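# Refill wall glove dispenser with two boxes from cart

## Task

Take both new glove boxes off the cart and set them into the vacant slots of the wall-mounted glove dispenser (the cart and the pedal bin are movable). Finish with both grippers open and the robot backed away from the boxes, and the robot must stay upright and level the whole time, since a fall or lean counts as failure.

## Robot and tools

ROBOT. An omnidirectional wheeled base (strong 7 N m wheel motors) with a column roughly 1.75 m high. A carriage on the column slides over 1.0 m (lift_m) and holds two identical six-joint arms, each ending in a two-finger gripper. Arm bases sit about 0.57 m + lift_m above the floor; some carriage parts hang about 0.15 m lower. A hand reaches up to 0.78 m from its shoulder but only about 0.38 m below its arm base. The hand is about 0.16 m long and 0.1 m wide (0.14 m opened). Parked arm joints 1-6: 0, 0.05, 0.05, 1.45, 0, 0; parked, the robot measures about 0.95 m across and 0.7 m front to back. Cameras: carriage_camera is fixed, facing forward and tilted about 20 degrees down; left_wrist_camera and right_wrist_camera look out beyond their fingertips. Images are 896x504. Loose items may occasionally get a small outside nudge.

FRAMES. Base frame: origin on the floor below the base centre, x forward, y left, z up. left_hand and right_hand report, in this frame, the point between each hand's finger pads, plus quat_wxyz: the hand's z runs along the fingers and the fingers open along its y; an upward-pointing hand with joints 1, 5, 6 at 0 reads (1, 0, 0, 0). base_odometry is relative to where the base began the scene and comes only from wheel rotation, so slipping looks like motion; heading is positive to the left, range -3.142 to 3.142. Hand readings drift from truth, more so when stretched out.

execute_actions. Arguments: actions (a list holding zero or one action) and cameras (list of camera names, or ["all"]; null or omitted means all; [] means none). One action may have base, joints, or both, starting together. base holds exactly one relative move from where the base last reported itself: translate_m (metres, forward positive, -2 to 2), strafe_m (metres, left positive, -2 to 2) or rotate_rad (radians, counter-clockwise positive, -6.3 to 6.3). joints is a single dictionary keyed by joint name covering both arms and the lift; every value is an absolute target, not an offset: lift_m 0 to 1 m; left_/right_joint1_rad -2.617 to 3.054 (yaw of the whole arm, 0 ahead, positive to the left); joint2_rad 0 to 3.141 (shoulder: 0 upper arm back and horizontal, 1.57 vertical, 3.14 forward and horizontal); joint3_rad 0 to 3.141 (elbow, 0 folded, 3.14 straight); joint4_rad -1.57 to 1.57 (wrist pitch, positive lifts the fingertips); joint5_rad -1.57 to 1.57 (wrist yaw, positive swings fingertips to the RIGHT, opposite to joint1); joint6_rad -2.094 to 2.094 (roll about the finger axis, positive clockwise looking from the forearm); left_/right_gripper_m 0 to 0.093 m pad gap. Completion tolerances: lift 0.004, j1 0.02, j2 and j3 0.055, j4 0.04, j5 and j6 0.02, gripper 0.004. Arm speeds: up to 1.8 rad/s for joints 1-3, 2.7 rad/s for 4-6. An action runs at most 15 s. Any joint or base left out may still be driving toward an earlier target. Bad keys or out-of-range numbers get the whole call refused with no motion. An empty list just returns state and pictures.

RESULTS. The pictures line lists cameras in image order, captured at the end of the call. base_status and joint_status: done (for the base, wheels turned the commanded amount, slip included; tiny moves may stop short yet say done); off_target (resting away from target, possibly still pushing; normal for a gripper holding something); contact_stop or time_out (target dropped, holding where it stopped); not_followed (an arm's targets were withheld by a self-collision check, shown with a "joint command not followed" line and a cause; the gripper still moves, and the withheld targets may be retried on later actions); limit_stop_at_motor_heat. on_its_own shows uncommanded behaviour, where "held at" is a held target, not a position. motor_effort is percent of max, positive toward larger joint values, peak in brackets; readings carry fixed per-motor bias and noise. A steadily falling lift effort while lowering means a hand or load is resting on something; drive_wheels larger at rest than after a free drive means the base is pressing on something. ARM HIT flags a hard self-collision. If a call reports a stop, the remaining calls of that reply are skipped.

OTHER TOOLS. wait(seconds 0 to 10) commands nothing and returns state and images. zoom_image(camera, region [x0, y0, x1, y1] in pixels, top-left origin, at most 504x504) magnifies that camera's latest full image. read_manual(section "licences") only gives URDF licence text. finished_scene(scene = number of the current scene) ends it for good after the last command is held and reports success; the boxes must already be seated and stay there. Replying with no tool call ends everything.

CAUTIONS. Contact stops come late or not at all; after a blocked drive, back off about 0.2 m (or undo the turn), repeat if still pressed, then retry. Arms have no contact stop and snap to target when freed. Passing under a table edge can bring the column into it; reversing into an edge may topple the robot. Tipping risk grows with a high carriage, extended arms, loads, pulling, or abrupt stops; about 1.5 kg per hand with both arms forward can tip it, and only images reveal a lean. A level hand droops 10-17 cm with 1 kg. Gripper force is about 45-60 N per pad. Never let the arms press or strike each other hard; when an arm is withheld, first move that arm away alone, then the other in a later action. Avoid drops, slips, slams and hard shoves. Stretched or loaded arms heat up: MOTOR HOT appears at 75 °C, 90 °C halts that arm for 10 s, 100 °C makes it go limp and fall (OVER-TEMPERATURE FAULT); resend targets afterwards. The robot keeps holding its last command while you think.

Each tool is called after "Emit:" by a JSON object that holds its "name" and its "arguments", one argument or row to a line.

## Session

Emit:
{"name": "execute_actions", "arguments": {
  "actions": [],
  "cameras": ["carriage_camera"]
}}

Scene clock: 0.00 s.
base_odometry: x=+0.000 y=+0.000 heading=+0.000 (m, m, rad; odometry frame)
base_status: not commanded
joint_positions: lift_m=+0.302 left_joint1_rad=-0.028 left_joint2_rad=+0.054 left_joint3_rad=+0.048 left_joint4_rad=+1.447 left_joint5_rad=-0.047 left_joint6_rad=+0.021 left_gripper_m=+0.094 right_joint1_rad=+0.005 right_joint2_rad=+0.061 right_joint3_rad=+0.030 right_joint4_rad=+1.442 right_joint5_rad=+0.009 right_joint6_rad=-0.057 right_gripper_m=+0.095
joint_status: not commanded
motor_effort: lift_m=+29 drive_wheels=-1 (%)
left_hand: x=+0.2933 y=+0.3373 z=+1.2875 quat_wxyz=(+0.998, -0.022, +0.065, -0.002) (m; base frame)
right_hand: x=+0.3019 y=-0.3313 z=+1.2823 quat_wxyz=(+0.996, +0.002, +0.080, -0.026) (m; base frame)
pictures: carriage_camera
camera_calibration (this result's frames):
carriage_camera: T_world_to_cam=[[-0.0209994, -0.999705, 0.01218, -0.0160458], [-0.386135, -0.00312765, -0.922437, 1.23704], [0.922203, -0.0240738, -0.385955, 0.333641], [0, 0, 0, 1]] pos_world=[0.169642, -0.00414009, 1.27006]
Images, in order (width x height): carriage_camera 896x504.

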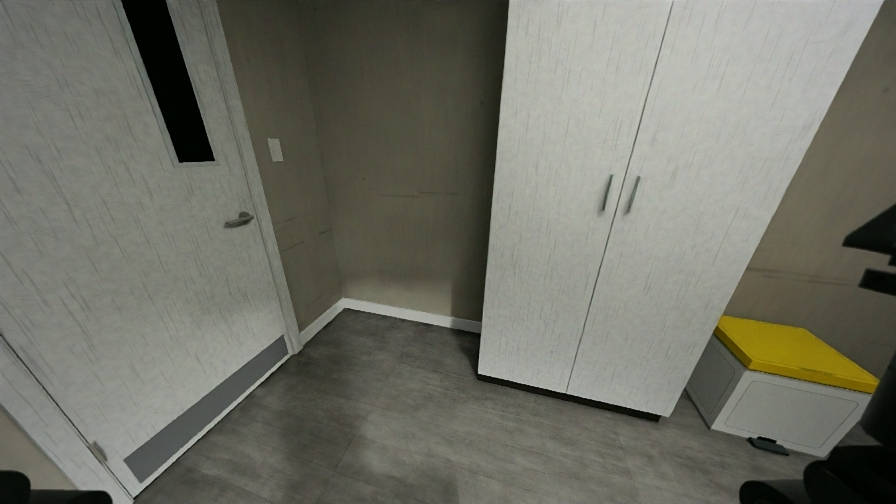

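Emit:
{"name": "execute_actions", "arguments": {
  "actions": [
    {"base":{"rotate_rad":2.84}}
  ],
  "cameras": ["carriage_camera"]
}}

Scene clock: 6.40 s.
base_odometry: x=+0.000 y=+0.000 heading=+2.839 (m, m, rad; odometry frame)
base_status: done
joint_positions: lift_m=+0.302 left_joint1_rad=-0.028 left_joint2_rad=+0.054 left_joint3_rad=+0.048 left_joint4_rad=+1.445 left_joint5_rad=-0.047 left_joint6_rad=+0.021 left_gripper_m=+0.094 right_joint1_rad=+0.005 right_joint2_rad=+0.061 right_joint3_rad=+0.030 right_joint4_rad=+1.440 right_joint5_rad=+0.009 right_joint6_rad=-0.057 right_gripper_m=+0.095
joint_status: not commanded
motor_effort: lift_m=+29(29) drive_wheels=+8(18) (%)
left_hand: x=+0.2938 y=+0.3372 z=+1.2874 quat_wxyz=(+0.998, -0.022, +0.066, -0.002) (m; base frame)
right_hand: x=+0.3026 y=-0.3313 z=+1.2822 quat_wxyz=(+0.996, +0.002, +0.081, -0.026) (m; base frame)
pictures: carriage_camera
camera_calibration (this result's frames):
carriage_camera: T_world_to_cam=[[-0.0209994, -0.999705, 0.01218, -0.0160458], [-0.386135, -0.00312765, -0.922437, 1.23704], [0.922203, -0.0240738, -0.385955, 0.333641], [0, 0, 0, 1]] pos_world=[0.169642, -0.00414009, 1.27006]
Images, in order (width x height): carriage_camera 896x504.

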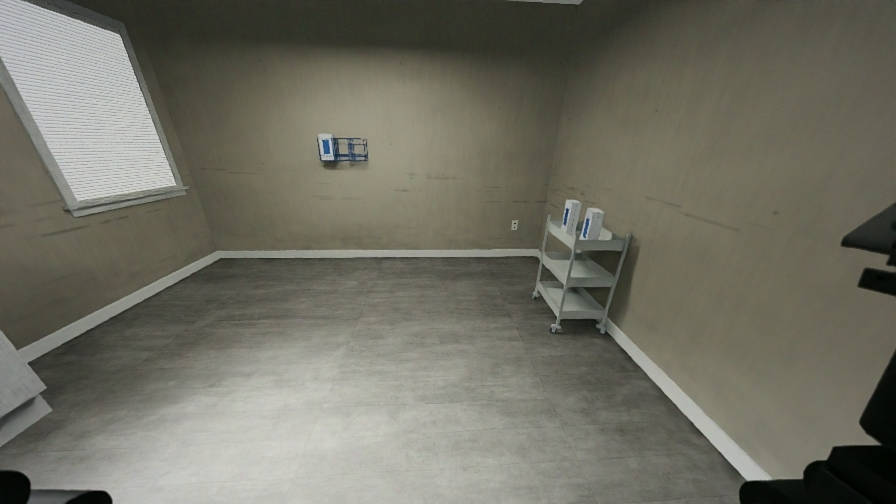

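Emit:
{"name": "execute_actions", "arguments": {
  "actions": [
    {"base":{"translate_m":1.87},"joints":{"lift_m":0.36,"left_joint1_rad":-0.65,"left_joint2_rad":1.9,"left_joint3_rad":1.65,"left_joint4_rad":-1.29,"left_joint5_rad":0,"left_joint6_rad":0.9,"right_joint1_rad":-0.1,"right_joint2_rad":1.81,"right_joint3_rad":1.55,"right_joint4_rad":-1.28,"right_joint6_rad":-0.9}}
  ],
  "cameras": ["carriage_camera"]
}}

Emit:
{"name": "execute_actions", "arguments": {
  "actions": [
    {"base":{"rotate_rad":-1.57}}
  ],
  "cameras": ["carriage_camera"]
}}

Emit:
{"name": "execute_actions", "arguments": {
  "actions": [
    {"base":{"translate_m":0.36}}
  ]
}}

Scene clock: 18.10 s.
base_odometry: x=-1.787 y=+0.551 heading=+2.841 (m, m, rad; odometry frame)
base_status: done
joint_positions: lift_m=+0.360 left_joint1_rad=-0.645 left_joint2_rad=+1.900 left_joint3_rad=+1.616 left_joint4_rad=-1.289 left_joint5_rad=-0.004 left_joint6_rad=+0.893 left_gripper_m=+0.094 right_joint1_rad=-0.095 right_joint2_rad=+1.806 right_joint3_rad=+1.520 right_joint4_rad=-1.279 right_joint5_rad=+0.009 right_joint6_rad=-0.892 right_gripper_m=+0.095
joint_status: all done
motor_effort: lift_m=+32(39) drive_wheels=-9(18) (%)
left_hand: x=+0.5450 y=+0.1160 z=+1.0221 quat_wxyz=(-0.001, +0.695, +0.719, +0.002) (m; base frame)
right_hand: x=+0.5929 y=-0.3632 z=+1.0285 quat_wxyz=(+0.000, -0.388, +0.922, -0.005) (m; base frame)
pictures: carriage_camera
camera_calibration (this result's frames):
carriage_camera: T_world_to_cam=[[-0.0209994, -0.999705, 0.01218, -0.0167539], [-0.386135, -0.00312765, -0.922437, 1.29066], [0.922203, -0.0240738, -0.385955, 0.356077], [0, 0, 0, 1]] pos_world=[0.169642, -0.00414009, 1.32819]
Images, in order (width x height): carriage_camera 896x504.

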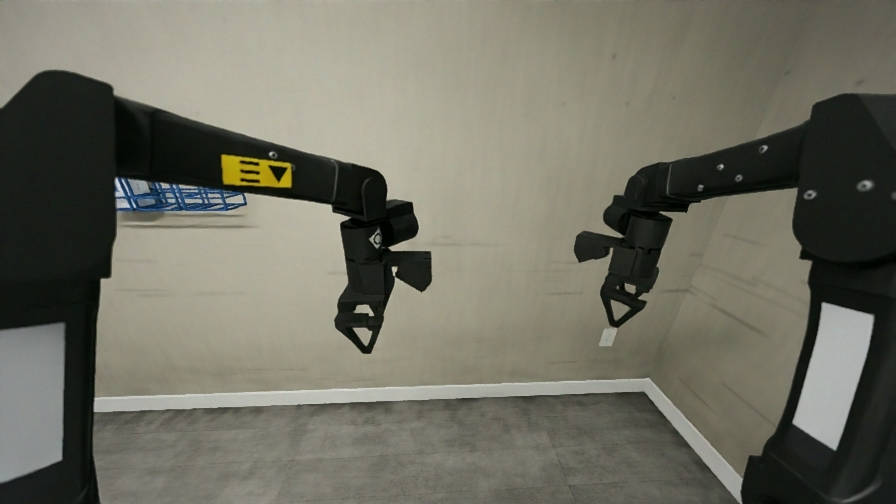

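Scene clock: 21.27 s.
base_odometry: x=-1.787 y=+0.551 heading=+1.272 (m, m, rad; odometry frame)
base_status: done
joint_positions: lift_m=+0.360 left_joint1_rad=-0.645 left_joint2_rad=+1.900 left_joint3_rad=+1.616 left_joint4_rad=-1.288 left_joint5_rad=-0.004 left_joint6_rad=+0.893 left_gripper_m=+0.094 right_joint1_rad=-0.103 right_joint2_rad=+1.806 right_joint3_rad=+1.526 right_joint4_rad=-1.275 right_joint5_rad=+0.009 right_joint6_rad=-0.892 right_gripper_m=+0.095
joint_status: not commanded
motor_effort: lift_m=+32(32) drive_wheels=+9(14) (%)
left_hand: x=+0.5453 y=+0.1158 z=+1.0221 quat_wxyz=(-0.001, +0.696, +0.718, +0.002) (m; base frame)
right_hand: x=+0.5950 y=-0.3664 z=+1.0299 quat_wxyz=(+0.005, -0.384, +0.923, -0.008) (m; base frame)
pictures: carriage_camera
camera_calibration (this result's frames):
carriage_camera: T_world_to_cam=[[-0.0209994, -0.999705, 0.01218, -0.0167539], [-0.386135, -0.00312765, -0.922437, 1.29066], [0.922203, -0.0240738, -0.385955, 0.356077], [0, 0, 0, 1]] pos_world=[0.169642, -0.00414009, 1.32819]
Images, in order (width x height): carriage_camera 896x504.

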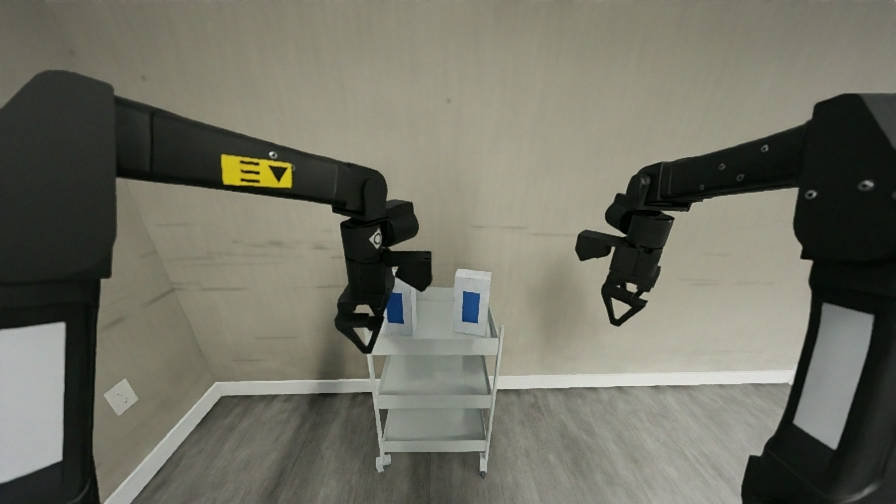

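Scene clock: 23.93 s.
base_odometry: x=-1.680 y=+0.895 heading=+1.270 (m, m, rad; odometry frame)
base_status: done
joint_positions: lift_m=+0.360 left_joint1_rad=-0.646 left_joint2_rad=+1.900 left_joint3_rad=+1.616 left_joint4_rad=-1.289 left_joint5_rad=-0.004 left_joint6_rad=+0.893 left_gripper_m=+0.094 right_joint1_rad=-0.103 right_joint2_rad=+1.806 right_joint3_rad=+1.526 right_joint4_rad=-1.277 right_joint5_rad=+0.009 right_joint6_rad=-0.892 right_gripper_m=+0.095
joint_status: not commanded
motor_effort: lift_m=+32(31) drive_wheels=-9(22) (%)
left_hand: x=+0.5450 y=+0.1159 z=+1.0221 quat_wxyz=(-0.001, +0.696, +0.718, +0.002) (m; base frame)
right_hand: x=+0.5946 y=-0.3662 z=+1.0299 quat_wxyz=(+0.004, -0.384, +0.923, -0.007) (m; base frame)
pictures: carriage_camera, left_wrist_camera, right_wrist_camera
camera_calibration (this result's frames):
carriage_camera: T_world_to_cam=[[-0.0209994, -0.999705, 0.01218, -0.0167539], [-0.386135, -0.00312765, -0.922437, 1.29066], [0.922203, -0.0240738, -0.385955, 0.356077], [0, 0, 0, 1]] pos_world=[0.169642, -0.00414009, 1.32819]
left_wrist_camera: T_world_to_cam=[[-0.998696, -0.0510387, -0.00135407, 0.554581], [-0.0428103, 0.822646, 0.56694, -0.641563], [-0.027822, 0.566258, -0.823758, 0.914525], [0, 0, 0, 1]] pos_world=[0.551836, 0.038227, 1.11783]
right_wrist_camera: T_world_to_cam=[[0.687388, -0.725955, 0.0220815, -0.694335], [-0.588868, -0.539273, 0.602012, -0.462198], [-0.425126, -0.426819, -0.798181, 1.04473], [0, 0, 0, 1]] pos_world=[0.649244, -0.307397, 1.12746]
Images, in order (width x height): carriage_camera 896x504, left_wrist_camera 896x504, right_wrist_camera 896x504.

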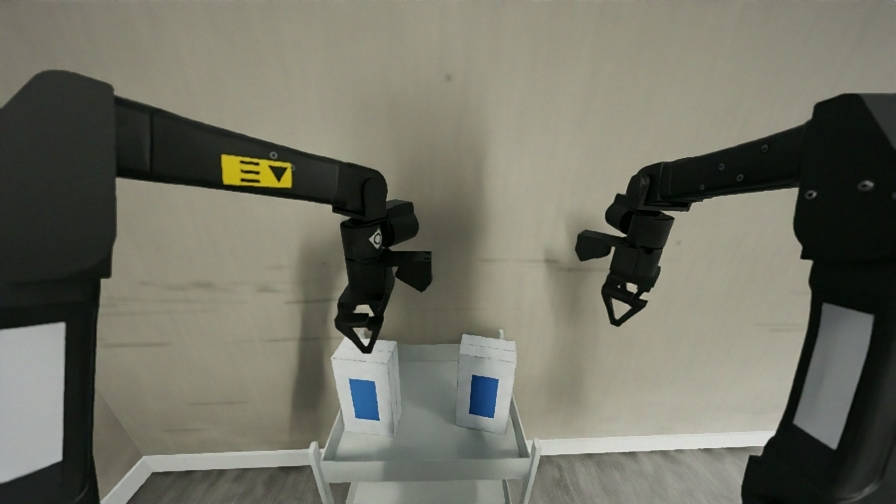

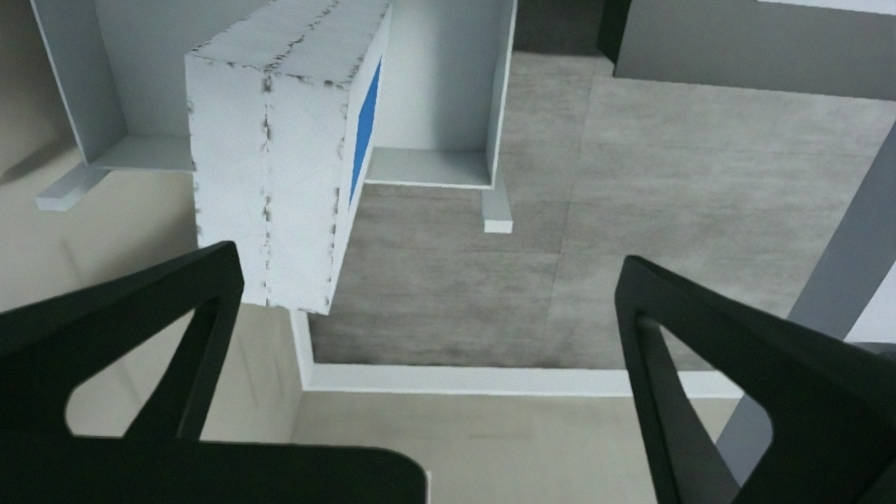

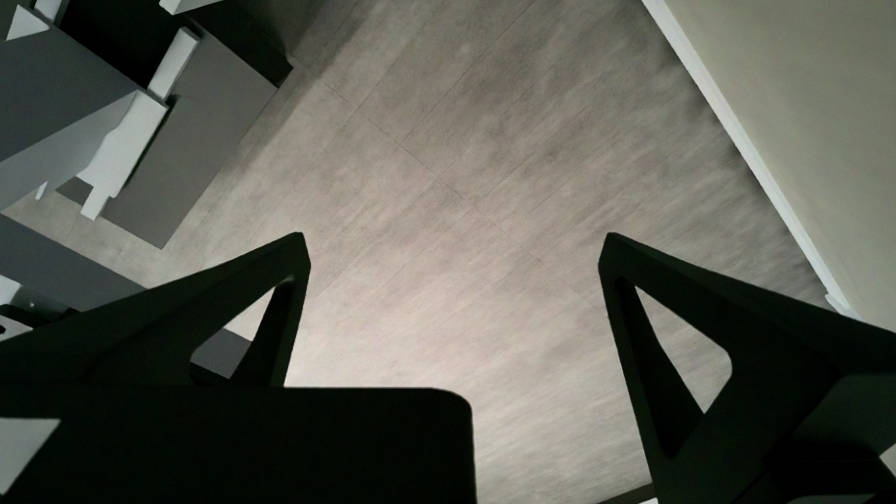

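Emit:
{"name": "execute_actions", "arguments": {
  "actions": [
    {"base":{"translate_m":0.05},"joints":{"lift_m":0.3,"left_joint1_rad":-0.507,"left_joint6_rad":1.21,"right_joint1_rad":0.587,"right_joint2_rad":2.05,"right_joint3_rad":1.87,"right_joint4_rad":-1.36,"right_joint6_rad":-0.83}}
  ]
}}

Scene clock: 29.50 s.
base_odometry: x=-1.665 y=+0.943 heading=+1.268 (m, m, rad; odometry frame)
base_status: done
joint_positions: lift_m=+0.300 left_joint1_rad=-0.500 left_joint2_rad=+1.901 left_joint3_rad=+1.633 left_joint4_rad=-1.290 left_joint5_rad=-0.002 left_joint6_rad=+1.203 left_gripper_m=+0.094 right_joint1_rad=+0.592 right_joint2_rad=+2.063 right_joint3_rad=+1.853 right_joint4_rad=-1.348 right_joint5_rad=+0.008 right_joint6_rad=-0.836 right_gripper_m=+0.095
joint_status: all done
motor_effort: lift_m=+26(26) drive_wheels=-8(12) (%)
left_hand: x=+0.5766 y=+0.1572 z=+0.9665 quat_wxyz=(+0.006, +0.752, +0.659, +0.003) (m; base frame)
right_hand: x=+0.5922 y=-0.1080 z=+0.9641 quat_wxyz=(+0.006, -0.655, +0.756, -0.005) (m; base frame)
pictures: carriage_camera, left_wrist_camera, right_wrist_camera
camera_calibration (this result's frames):
carriage_camera: T_world_to_cam=[[-0.0209994, -0.999705, 0.01218, -0.0160295], [-0.386135, -0.00312765, -0.922437, 1.2358], [0.922203, -0.0240738, -0.385955, 0.333123], [0, 0, 0, 1]] pos_world=[0.169642, -0.00414009, 1.26872]
left_wrist_camera: T_world_to_cam=[[-0.9935, 0.11306, -0.0132149, 0.570867], [0.0862833, 0.823706, 0.560414, -0.710942], [0.0742457, 0.555631, -0.828107, 0.793201], [0, 0, 0, 1]] pos_world=[0.569607, 0.0803377, 1.06282]
right_wrist_camera: T_world_to_cam=[[0.984736, -0.172801, 0.020869, -0.619015], [-0.150447, -0.78473, 0.601303, -0.570238], [-0.0875289, -0.595264, -0.798749, 0.883827], [0, 0, 0, 1]] pos_world=[0.601136, -0.0283386, 1.06176]
Images, in order (width x height): carriage_camera 896x504, left_wrist_camera 896x504, right_wrist_camera 896x504.

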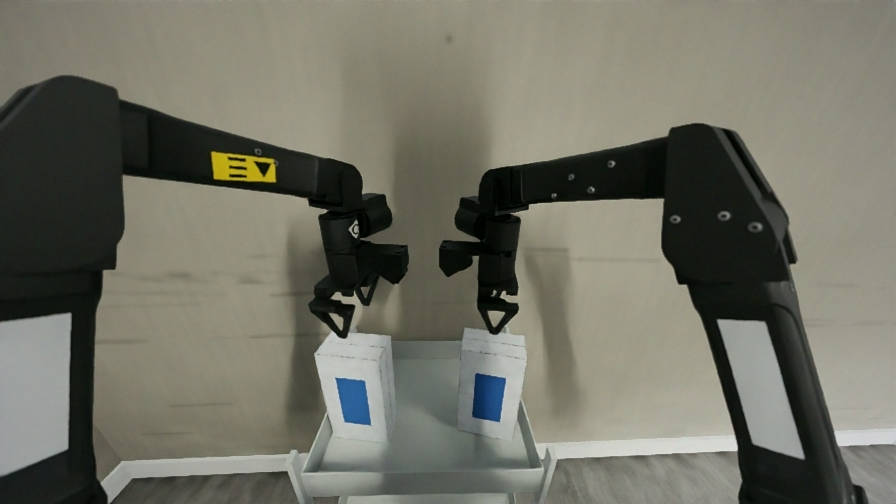

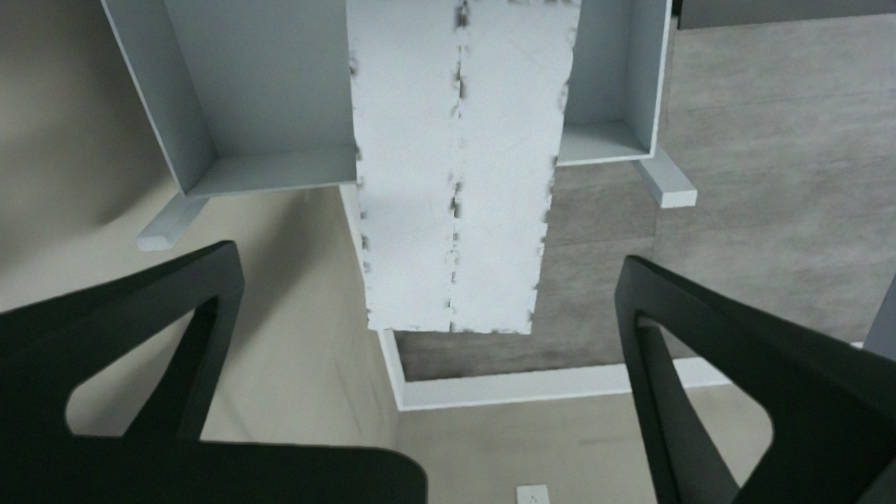

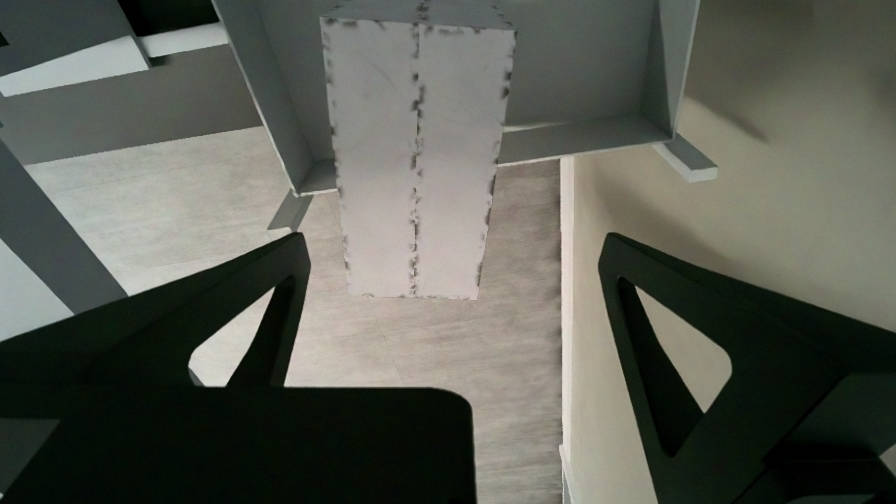

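Emit:
{"name": "execute_actions", "arguments": {
  "actions": [
    {"base":{"translate_m":-0.005},"joints":{"lift_m":0.26,"left_joint6_rad":1.235,"right_joint4_rad":-1.39,"right_joint6_rad":-0.77}}
  ],
  "cameras": []
}}

Emit:
{"name": "execute_actions", "arguments": {
  "actions": [
    {"joints":{"lift_m":0.205}}
  ]
}}

Scene clock: 33.17 s.
base_odometry: x=-1.666 y=+0.938 heading=+1.267 (m, m, rad; odometry frame)
base_status: done
joint_positions: lift_m=+0.260 left_joint1_rad=-0.501 left_joint2_rad=+1.903 left_joint3_rad=+1.635 left_joint4_rad=-1.291 left_joint5_rad=-0.001 left_joint6_rad=+1.228 left_gripper_m=+0.094 right_joint1_rad=+0.588 right_joint2_rad=+2.055 right_joint3_rad=+1.853 right_joint4_rad=-1.383 right_joint5_rad=+0.008 right_joint6_rad=-0.778 right_gripper_m=+0.095
joint_status: all done
motor_effort: lift_m=+26(26) drive_wheels=+5(9) (%)
left_hand: x=+0.5764 y=+0.1568 z=+0.9263 quat_wxyz=(+0.005, +0.761, +0.649, +0.003) (m; base frame)
right_hand: x=+0.5861 y=-0.1141 z=+0.9270 quat_wxyz=(-0.007, -0.631, +0.776, -0.003) (m; base frame)
pictures: none
No camera images: the call's "cameras" was empty. Leave "cameras" out to get every camera's image.

Scene clock: 33.93 s.
base_odometry: x=-1.666 y=+0.938 heading=+1.267 (m, m, rad; odometry frame)
base_status: not commanded
joint_positions: lift_m=+0.205 left_joint1_rad=-0.501 left_joint2_rad=+1.904 left_joint3_rad=+1.635 left_joint4_rad=-1.291 left_joint5_rad=-0.001 left_joint6_rad=+1.229 left_gripper_m=+0.094 right_joint1_rad=+0.588 right_joint2_rad=+2.054 right_joint3_rad=+1.853 right_joint4_rad=-1.384 right_joint5_rad=+0.008 right_joint6_rad=-0.777 right_gripper_m=+0.095
joint_status: all done
motor_effort: lift_m=+25(26) drive_wheels=-6(6) (%)
left_hand: x=+0.5764 y=+0.1568 z=+0.8709 quat_wxyz=(+0.004, +0.761, +0.649, +0.002) (m; base frame)
right_hand: x=+0.5858 y=-0.1143 z=+0.8724 quat_wxyz=(-0.008, -0.631, +0.776, -0.003) (m; base frame)
pictures: carriage_camera, left_wrist_camera, right_wrist_camera
camera_calibration (this result's frames):
carriage_camera: T_world_to_cam=[[-0.0209994, -0.999705, 0.01218, -0.0148731], [-0.386135, -0.00312765, -0.922437, 1.14823], [0.922203, -0.0240738, -0.385955, 0.29648], [0, 0, 0, 1]] pos_world=[0.169642, -0.00414009, 1.17377]
left_wrist_camera: T_world_to_cam=[[-0.990212, 0.139188, -0.0103058, 0.560897], [0.109469, 0.820343, 0.561296, -0.670606], [0.0865802, 0.554674, -0.827551, 0.706843], [0, 0, 0, 1]] pos_world=[0.567619, 0.0799895, 0.967137]
right_wrist_camera: T_world_to_cam=[[0.972266, -0.233868, 0.00202114, -0.595133], [-0.185305, -0.765042, 0.616744, -0.511729], [-0.142691, -0.600014, -0.787161, 0.827892], [0, 0, 0, 1]] pos_world=[0.601934, -0.0339297, 0.968493]
Images, in order (width x height): carriage_camera 896x504, left_wrist_camera 896x504, right_wrist_camera 896x504.

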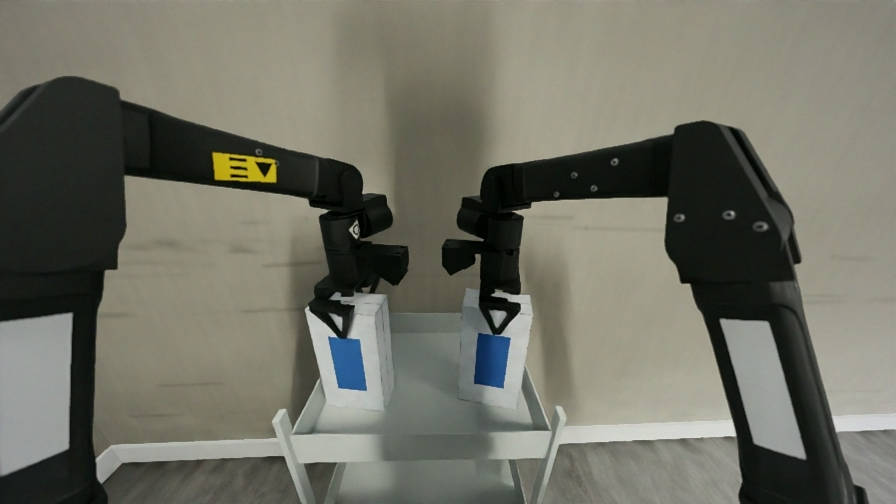

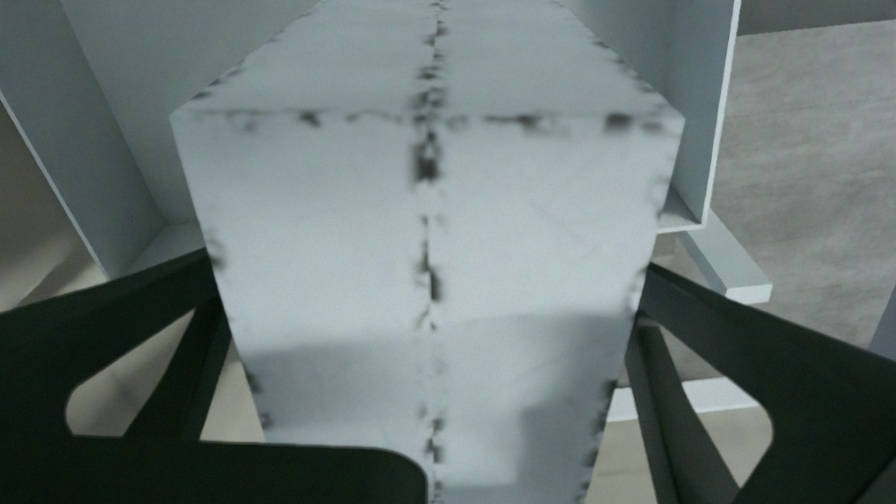

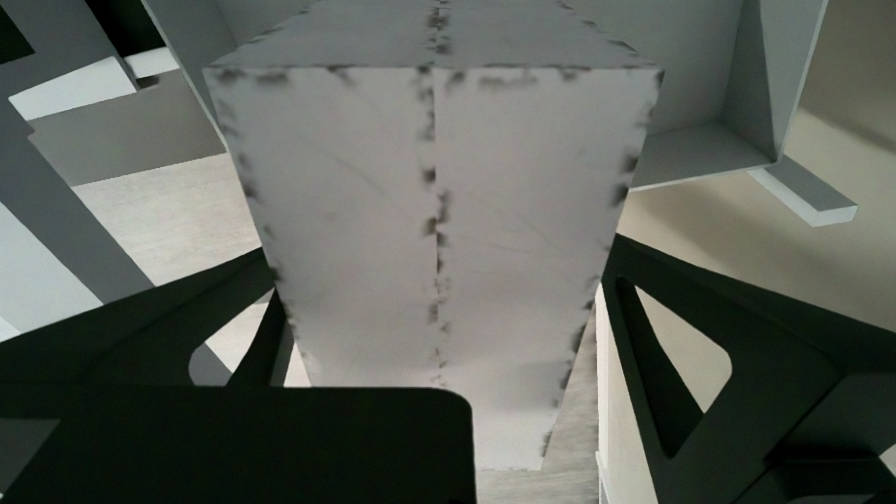

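Emit:
{"name": "execute_actions", "arguments": {
  "actions": [
    {"joints":{"left_gripper_m":0.05,"right_gripper_m":0.05}}
  ],
  "cameras": []
}}

Emit:
{"name": "execute_actions", "arguments": {
  "actions": [
    {"joints":{"lift_m":0.36}}
  ],
  "cameras": []
}}

Emit:
{"name": "execute_actions", "arguments": {
  "actions": [
    {"base":{"translate_m":-1.26},"joints":{"lift_m":0.6}}
  ],
  "cameras": []
}}

Emit:
{"name": "execute_actions", "arguments": {
  "actions": [
    {"base":{"rotate_rad":1.6},"joints":{"lift_m":0.9,"right_joint1_rad":-1.4,"right_joint6_rad":-0.47,"right_joint4_rad":-1.34,"right_joint5_rad":0.04}}
  ],
  "cameras": ["carriage_camera"]
}}

Emit:
{"name": "execute_actions", "arguments": {
  "actions": [
    {"base":{"translate_m":0.45},"joints":{"left_joint1_rad":-1.05,"left_joint6_rad":0.51,"left_joint4_rad":-1.25,"left_joint5_rad":-0.05}}
  ],
  "cameras": ["carriage_camera","left_wrist_camera"]
}}

Scene clock: 45.70 s.
base_odometry: x=-1.666 y=+0.938 heading=+1.267 (m, m, rad; odometry frame)
base_status: not commanded
joint_positions: lift_m=+0.205 left_joint1_rad=-0.501 left_joint2_rad=+1.904 left_joint3_rad=+1.635 left_joint4_rad=-1.293 left_joint5_rad=-0.001 left_joint6_rad=+1.229 left_gripper_m=+0.060 right_joint1_rad=+0.588 right_joint2_rad=+2.054 right_joint3_rad=+1.853 right_joint4_rad=-1.388 right_joint5_rad=+0.007 right_joint6_rad=-0.777 right_gripper_m=+0.057
joint_status: left_gripper_m off_target (ended at +0.060, target +0.050); right_gripper_m off_target (ended at +0.057, target +0.050)
motor_effort: lift_m=+25(24) drive_wheels=-6(6) (%)
left_hand: x=+0.5760 y=+0.1569 z=+0.8709 quat_wxyz=(+0.004, +0.761, +0.649, +0.002) (m; base frame)
right_hand: x=+0.5850 y=-0.1145 z=+0.8724 quat_wxyz=(-0.009, -0.631, +0.776, -0.002) (m; base frame)
pictures: none
No camera images: the call's "cameras" was empty. Leave "cameras" out to get every camera's image.

Scene clock: 46.87 s.
base_odometry: x=-1.666 y=+0.938 heading=+1.267 (m, m, rad; odometry frame)
base_status: not commanded
joint_positions: lift_m=+0.360 left_joint1_rad=-0.501 left_joint2_rad=+1.929 left_joint3_rad=+1.635 left_joint4_rad=-1.288 left_joint5_rad=+0.001 left_joint6_rad=+1.229 left_gripper_m=+0.060 right_joint1_rad=+0.588 right_joint2_rad=+2.080 right_joint3_rad=+1.853 right_joint4_rad=-1.386 right_joint5_rad=+0.008 right_joint6_rad=-0.777 right_gripper_m=+0.057
joint_status: all done
motor_effort: lift_m=+33(40) drive_wheels=+5(6) (%)
left_hand: x=+0.5767 y=+0.1562 z=+1.0168 quat_wxyz=(-0.005, +0.761, +0.648, -0.003) (m; base frame)
right_hand: x=+0.5852 y=-0.1147 z=+1.0170 quat_wxyz=(-0.022, -0.630, +0.776, -0.002) (m; base frame)
pictures: none
No camera images: the call's "cameras" was empty. Leave "cameras" out to get every camera's image.

Scene clock: 51.67 s.
base_odometry: x=-2.045 y=-0.264 heading=+1.265 (m, m, rad; odometry frame)
base_status: done
joint_positions: lift_m=+0.599 left_joint1_rad=-0.501 left_joint2_rad=+1.928 left_joint3_rad=+1.635 left_joint4_rad=-1.286 left_joint5_rad=+0.001 left_joint6_rad=+1.230 left_gripper_m=+0.060 right_joint1_rad=+0.587 right_joint2_rad=+2.079 right_joint3_rad=+1.853 right_joint4_rad=-1.384 right_joint5_rad=+0.011 right_joint6_rad=-0.776 right_gripper_m=+0.057
joint_status: all done
motor_effort: lift_m=+34(40) drive_wheels=-8(23) (%)
left_hand: x=+0.5771 y=+0.1559 z=+1.2569 quat_wxyz=(-0.004, +0.761, +0.648, -0.002) (m; base frame)
right_hand: x=+0.5863 y=-0.1151 z=+1.2574 quat_wxyz=(-0.020, -0.630, +0.776, -0.004) (m; base frame)
pictures: none
No camera images: the call's "cameras" was empty. Leave "cameras" out to get every camera's image.

Scene clock: 54.90 s.
base_odometry: x=-2.045 y=-0.263 heading=+2.865 (m, m, rad; odometry frame)
base_status: done
joint_positions: lift_m=+0.900 left_joint1_rad=-0.503 left_joint2_rad=+1.931 left_joint3_rad=+1.635 left_joint4_rad=-1.286 left_joint5_rad=-0.003 left_joint6_rad=+1.230 left_gripper_m=+0.060 right_joint1_rad=-1.392 right_joint2_rad=+2.079 right_joint3_rad=+1.853 right_joint4_rad=-1.337 right_joint5_rad=+0.030 right_joint6_rad=-0.475 right_gripper_m=+0.057
joint_status: all done
motor_effort: lift_m=+33(41) drive_wheels=+10(19) (%)
left_hand: x=+0.5771 y=+0.1560 z=+1.5559 quat_wxyz=(-0.006, +0.762, +0.647, -0.001) (m; base frame)
right_hand: x=+0.3259 y=-0.7271 z=+1.5575 quat_wxyz=(-0.010, +0.443, +0.897, -0.012) (m; base frame)
pictures: carriage_camera
camera_calibration (this result's frames):
carriage_camera: T_world_to_cam=[[-0.0209994, -0.999705, 0.01218, -0.0233296], [-0.386135, -0.00312765, -0.922437, 1.78866], [0.922203, -0.0240738, -0.385955, 0.564445], [0, 0, 0, 1]] pos_world=[0.169642, -0.00414009, 1.86807]
Images, in order (width x height): carriage_camera 896x504.

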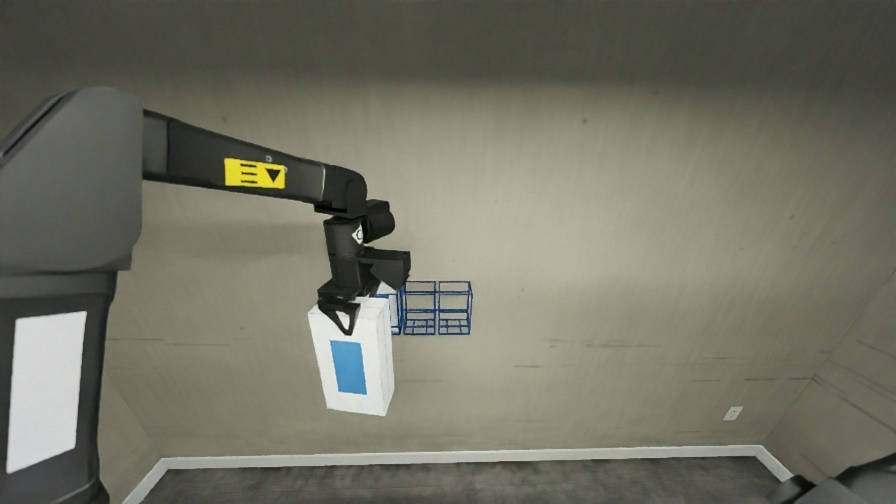

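Scene clock: 57.97 s.
base_odometry: x=-2.478 y=-0.142 heading=+2.867 (m, m, rad; odometry frame)
base_status: done
joint_positions: lift_m=+0.900 left_joint1_rad=-1.051 left_joint2_rad=+1.931 left_joint3_rad=+1.635 left_joint4_rad=-1.248 left_joint5_rad=-0.044 left_joint6_rad=+0.516 left_gripper_m=+0.060 right_joint1_rad=-1.397 right_joint2_rad=+2.079 right_joint3_rad=+1.853 right_joint4_rad=-1.341 right_joint5_rad=+0.033 right_joint6_rad=-0.475 right_gripper_m=+0.057
joint_status: all done
motor_effort: lift_m=+34(33) drive_wheels=-9(18) (%)
left_hand: x=+0.4505 y=+0.0114 z=+1.5561 quat_wxyz=(+0.018, +0.706, +0.708, +0.018) (m; base frame)
right_hand: x=+0.3236 y=-0.7265 z=+1.5575 quat_wxyz=(-0.012, +0.444, +0.896, -0.011) (m; base frame)
pictures: carriage_camera, left_wrist_camera
camera_calibration (this result's frames):
carriage_camera: T_world_to_cam=[[-0.0209994, -0.999705, 0.01218, -0.0233296], [-0.386135, -0.00312765, -0.922437, 1.78866], [0.922203, -0.0240738, -0.385955, 0.564445], [0, 0, 0, 1]] pos_world=[0.169642, -0.00414009, 1.86807]
left_wrist_camera: T_world_to_cam=[[-0.998394, -0.022665, -0.0519275, 0.533909], [-0.0479432, 0.826354, 0.561107, -0.85103], [0.030193, 0.562695, -0.826113, 1.38857], [0, 0, 0, 1]] pos_world=[0.450325, -0.0659901, 1.65236]
Images, in order (width x height): carriage_camera 896x504, left_wrist_camera 896x504.

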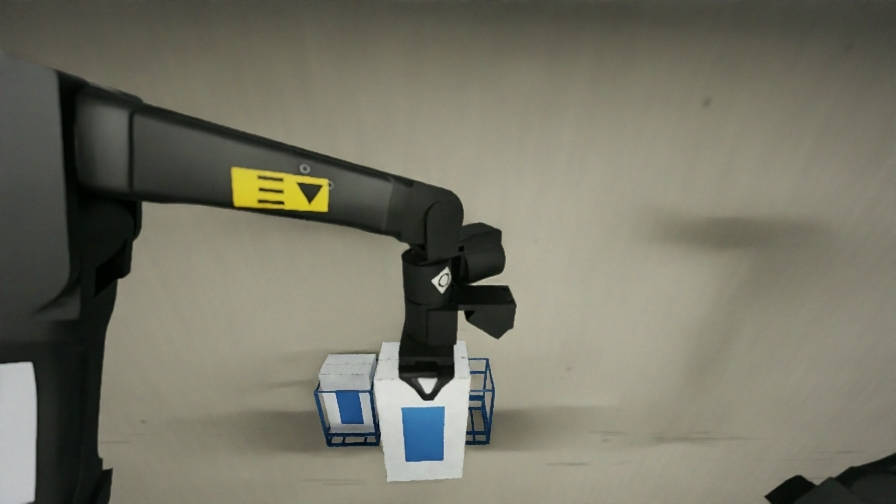

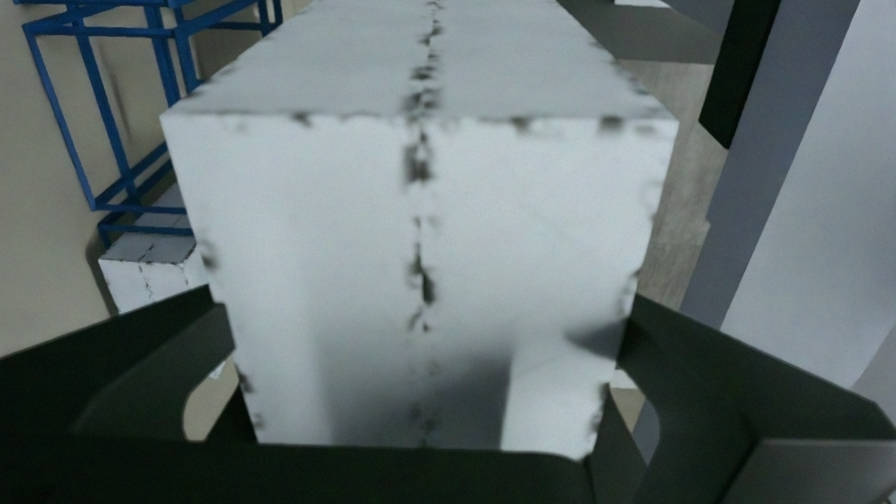

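Emit:
{"name": "execute_actions", "arguments": {
  "actions": [
    {"base":{"rotate_rad":0.035},"joints":{"lift_m":0.93}}
  ],
  "cameras": []
}}

Emit:
{"name": "execute_actions", "arguments": {
  "actions": [
    {"base":{"strafe_m":0.03}}
  ],
  "cameras": []
}}

Emit:
{"name": "execute_actions", "arguments": {
  "actions": [
    {"base":{"translate_m":0.17}}
  ],
  "cameras": ["carriage_camera","left_wrist_camera"]
}}

Emit:
{"name": "zoom_image", "arguments": {
  "camera": "carriage_camera",
  "region": [270,364,610,504]
}}

Scene clock: 64.80 s.
base_odometry: x=-2.478 y=-0.141 heading=+2.900 (m, m, rad; odometry frame)
base_status: done
joint_positions: lift_m=+0.930 left_joint1_rad=-1.051 left_joint2_rad=+1.926 left_joint3_rad=+1.635 left_joint4_rad=-1.250 left_joint5_rad=-0.044 left_joint6_rad=+0.515 left_gripper_m=+0.060 right_joint1_rad=-1.398 right_joint2_rad=+2.076 right_joint3_rad=+1.853 right_joint4_rad=-1.343 right_joint5_rad=+0.033 right_joint6_rad=-0.475 right_gripper_m=+0.057
joint_status: all done
motor_effort: lift_m=+33(39) drive_wheels=-9(10) (%)
left_hand: x=+0.4503 y=+0.0118 z=+1.5881 quat_wxyz=(+0.020, +0.705, +0.709, +0.018) (m; base frame)
right_hand: x=+0.3232 y=-0.7261 z=+1.5887 quat_wxyz=(-0.012, +0.445, +0.895, -0.012) (m; base frame)
pictures: none
No camera images: the call's "cameras" was empty. Leave "cameras" out to get every camera's image.

Scene clock: 65.97 s.
base_odometry: x=-2.486 y=-0.170 heading=+2.899 (m, m, rad; odometry frame)
base_status: done
joint_positions: lift_m=+0.930 left_joint1_rad=-1.051 left_joint2_rad=+1.926 left_joint3_rad=+1.635 left_joint4_rad=-1.253 left_joint5_rad=-0.044 left_joint6_rad=+0.515 left_gripper_m=+0.060 right_joint1_rad=-1.397 right_joint2_rad=+2.077 right_joint3_rad=+1.853 right_joint4_rad=-1.344 right_joint5_rad=+0.033 right_joint6_rad=-0.475 right_gripper_m=+0.057
joint_status: not commanded
motor_effort: lift_m=+34(34) drive_wheels=-6(12) (%)
left_hand: x=+0.4500 y=+0.0123 z=+1.5881 quat_wxyz=(+0.019, +0.705, +0.709, +0.018) (m; base frame)
right_hand: x=+0.3234 y=-0.7258 z=+1.5881 quat_wxyz=(-0.013, +0.445, +0.896, -0.011) (m; base frame)
pictures: none
No camera images: the call's "cameras" was empty. Leave "cameras" out to get every camera's image.

Scene clock: 68.00 s.
base_odometry: x=-2.651 y=-0.130 heading=+2.901 (m, m, rad; odometry frame)
base_status: done
joint_positions: lift_m=+0.930 left_joint1_rad=-1.051 left_joint2_rad=+1.926 left_joint3_rad=+1.635 left_joint4_rad=-1.249 left_joint5_rad=-0.046 left_joint6_rad=+0.515 left_gripper_m=+0.060 right_joint1_rad=-1.396 right_joint2_rad=+2.077 right_joint3_rad=+1.853 right_joint4_rad=-1.343 right_joint5_rad=+0.032 right_joint6_rad=-0.475 right_gripper_m=+0.057
joint_status: not commanded
motor_effort: lift_m=+33(33) drive_wheels=+7(9) (%)
left_hand: x=+0.4509 y=+0.0118 z=+1.5882 quat_wxyz=(+0.021, +0.705, +0.709, +0.018) (m; base frame)
right_hand: x=+0.3241 y=-0.7259 z=+1.5881 quat_wxyz=(-0.012, +0.444, +0.896, -0.011) (m; base frame)
pictures: carriage_camera, left_wrist_camera
camera_calibration (this result's frames):
carriage_camera: T_world_to_cam=[[-0.0209994, -0.999705, 0.01218, -0.0236951], [-0.386135, -0.00312765, -0.922437, 1.81634], [0.922203, -0.0240738, -0.385955, 0.576027], [0, 0, 0, 1]] pos_world=[0.169642, -0.00414009, 1.89807]
left_wrist_camera: T_world_to_cam=[[-0.998144, -0.0248048, -0.0556194, 0.541766], [-0.051673, 0.828276, 0.557933, -0.862594], [0.0322288, 0.559772, -0.82802, 1.41695], [0, 0, 0, 1]] pos_world=[0.450521, -0.0652633, 1.68466]
Images, in order (width x height): carriage_camera 896x504, left_wrist_camera 896x504.

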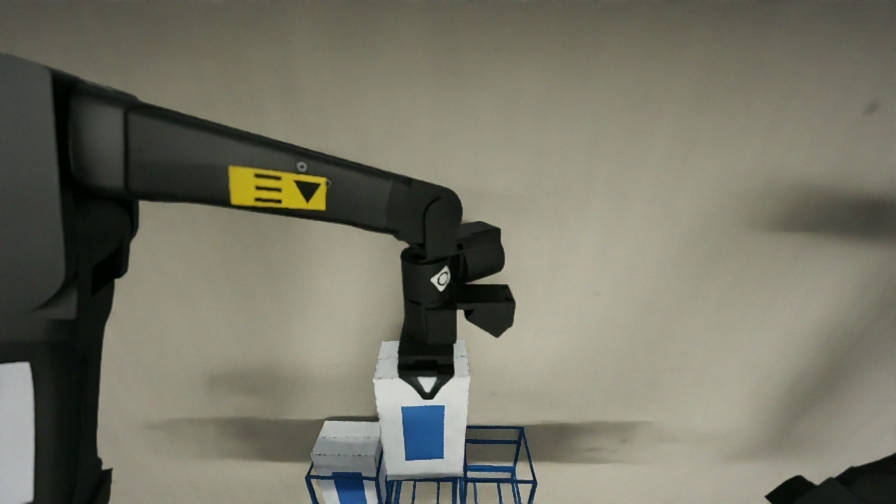

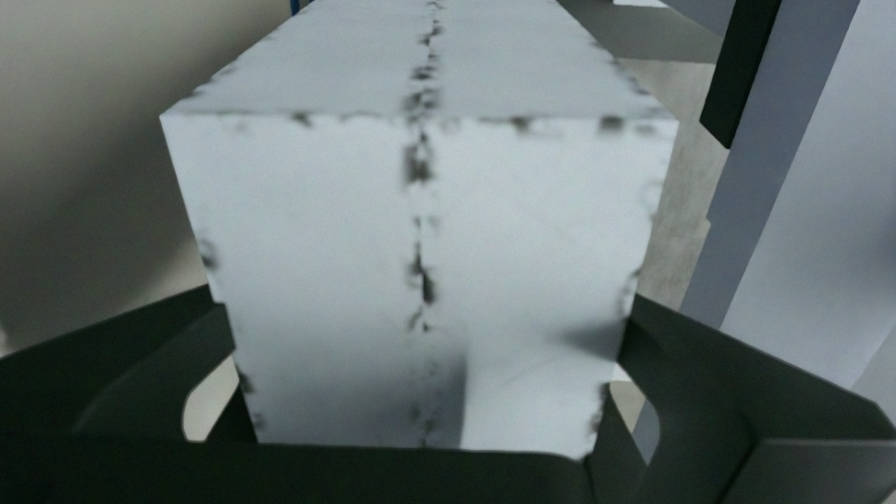

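Region (270, 364, 610, 504) of carriage_camera's 896x504 image, scaled by 1.482, with more detail than that image has; it fills the top 208 rows of this view, and the rest is white.

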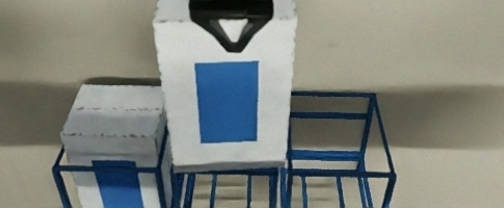

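Emit:
{"name": "execute_actions", "arguments": {
  "actions": [
    {"base":{"rotate_rad":-0.035},"joints":{"left_joint6_rad":0.545}}
  ],
  "cameras": []
}}

Emit:
{"name": "execute_actions", "arguments": {
  "actions": [
    {"base":{"strafe_m":0.022}}
  ],
  "cameras": []
}}

Emit:
{"name": "execute_actions", "arguments": {
  "actions": [
    {"base":{"translate_m":0.028},"joints":{"lift_m":0.905}}
  ],
  "cameras": ["carriage_camera","left_wrist_camera"]
}}

Emit:
{"name": "zoom_image", "arguments": {
  "camera": "carriage_camera",
  "region": [290,384,570,504]
}}

Scene clock: 73.43 s.
base_odometry: x=-2.651 y=-0.130 heading=+2.868 (m, m, rad; odometry frame)
base_status: done
joint_positions: lift_m=+0.930 left_joint1_rad=-1.051 left_joint2_rad=+1.926 left_joint3_rad=+1.635 left_joint4_rad=-1.248 left_joint5_rad=-0.044 left_joint6_rad=+0.541 left_gripper_m=+0.060 right_joint1_rad=-1.405 right_joint2_rad=+2.077 right_joint3_rad=+1.853 right_joint4_rad=-1.342 right_joint5_rad=+0.038 right_joint6_rad=-0.475 right_gripper_m=+0.057
joint_status: all done
motor_effort: lift_m=+34(33) drive_wheels=-10(12) (%)
left_hand: x=+0.4508 y=+0.0116 z=+1.5882 quat_wxyz=(+0.021, +0.714, +0.700, +0.018) (m; base frame)
right_hand: x=+0.3192 y=-0.7270 z=+1.5881 quat_wxyz=(-0.014, +0.448, +0.894, -0.013) (m; base frame)
pictures: none
No camera images: the call's "cameras" was empty. Leave "cameras" out to get every camera's image.

Scene clock: 74.33 s.
base_odometry: x=-2.658 y=-0.151 heading=+2.867 (m, m, rad; odometry frame)
base_status: done
joint_positions: lift_m=+0.930 left_joint1_rad=-1.051 left_joint2_rad=+1.926 left_joint3_rad=+1.635 left_joint4_rad=-1.253 left_joint5_rad=-0.046 left_joint6_rad=+0.541 left_gripper_m=+0.060 right_joint1_rad=-1.402 right_joint2_rad=+2.077 right_joint3_rad=+1.853 right_joint4_rad=-1.346 right_joint5_rad=+0.037 right_joint6_rad=-0.475 right_gripper_m=+0.057
joint_status: not commanded
motor_effort: lift_m=+33(33) drive_wheels=+4(9) (%)
left_hand: x=+0.4504 y=+0.0126 z=+1.5881 quat_wxyz=(+0.019, +0.714, +0.700, +0.019) (m; base frame)
right_hand: x=+0.3208 y=-0.7257 z=+1.5881 quat_wxyz=(-0.015, +0.447, +0.895, -0.011) (m; base frame)
pictures: none
No camera images: the call's "cameras" was empty. Leave "cameras" out to get every camera's image.

Scene clock: 75.30 s.
base_odometry: x=-2.684 y=-0.144 heading=+2.868 (m, m, rad; odometry frame)
base_status: done
joint_positions: lift_m=+0.905 left_joint1_rad=-1.051 left_joint2_rad=+1.928 left_joint3_rad=+1.635 left_joint4_rad=-1.250 left_joint5_rad=-0.046 left_joint6_rad=+0.541 left_gripper_m=+0.060 right_joint1_rad=-1.399 right_joint2_rad=+2.080 right_joint3_rad=+1.853 right_joint4_rad=-1.344 right_joint5_rad=+0.035 right_joint6_rad=-0.475 right_gripper_m=+0.057
joint_status: all done
motor_effort: lift_m=+28(28) drive_wheels=-6(11) (%)
left_hand: x=+0.4507 y=+0.0119 z=+1.5630 quat_wxyz=(+0.019, +0.714, +0.699, +0.019) (m; base frame)
right_hand: x=+0.3223 y=-0.7260 z=+1.5624 quat_wxyz=(-0.014, +0.446, +0.895, -0.010) (m; base frame)
pictures: carriage_camera, left_wrist_camera
camera_calibration (this result's frames):
carriage_camera: T_world_to_cam=[[-0.0209994, -0.999705, 0.01218, -0.0233968], [-0.386135, -0.00312765, -0.922437, 1.79375], [0.922203, -0.0240738, -0.385955, 0.566575], [0, 0, 0, 1]] pos_world=[0.169642, -0.00414009, 1.87358]
left_wrist_camera: T_world_to_cam=[[-0.998517, 0.00164133, -0.054412, 0.538112], [-0.0292146, 0.827251, 0.561073, -0.863672], [0.0459332, 0.561831, -0.825976, 1.38666], [0, 0, 0, 1]] pos_world=[0.448388, -0.0654783, 1.65921]
Images, in order (width x height): carriage_camera 896x504, left_wrist_camera 896x504.

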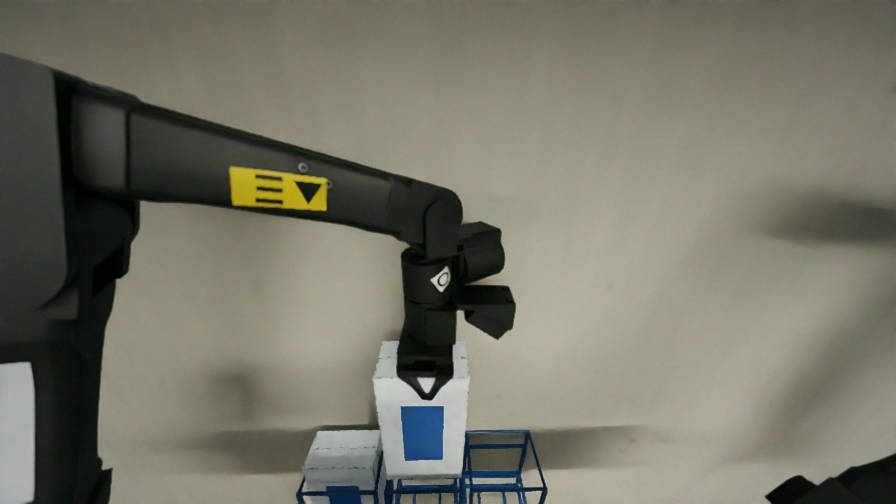

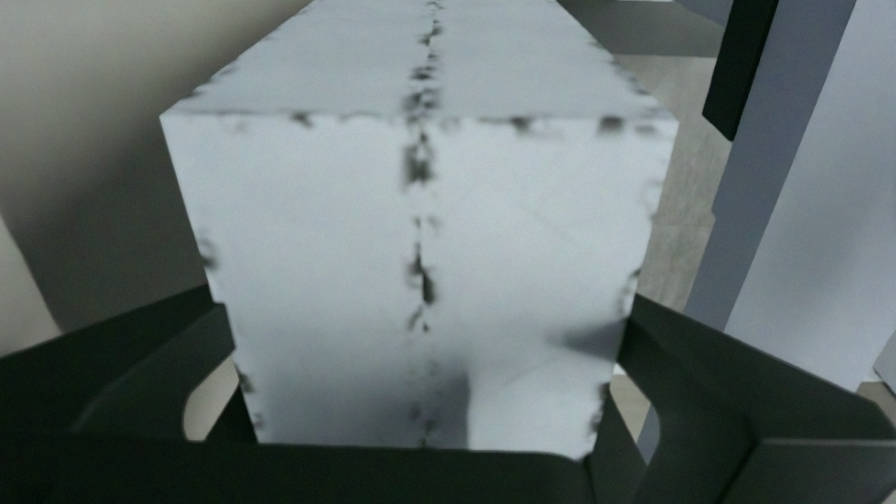

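Region (290, 384, 570, 504) of carriage_camera's 896x504 image, scaled by 1.800, with more detail than that image has; it fills the top 216 rows of this view, and the rest is white.

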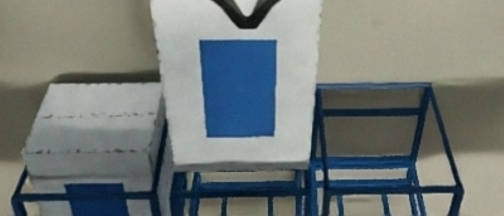

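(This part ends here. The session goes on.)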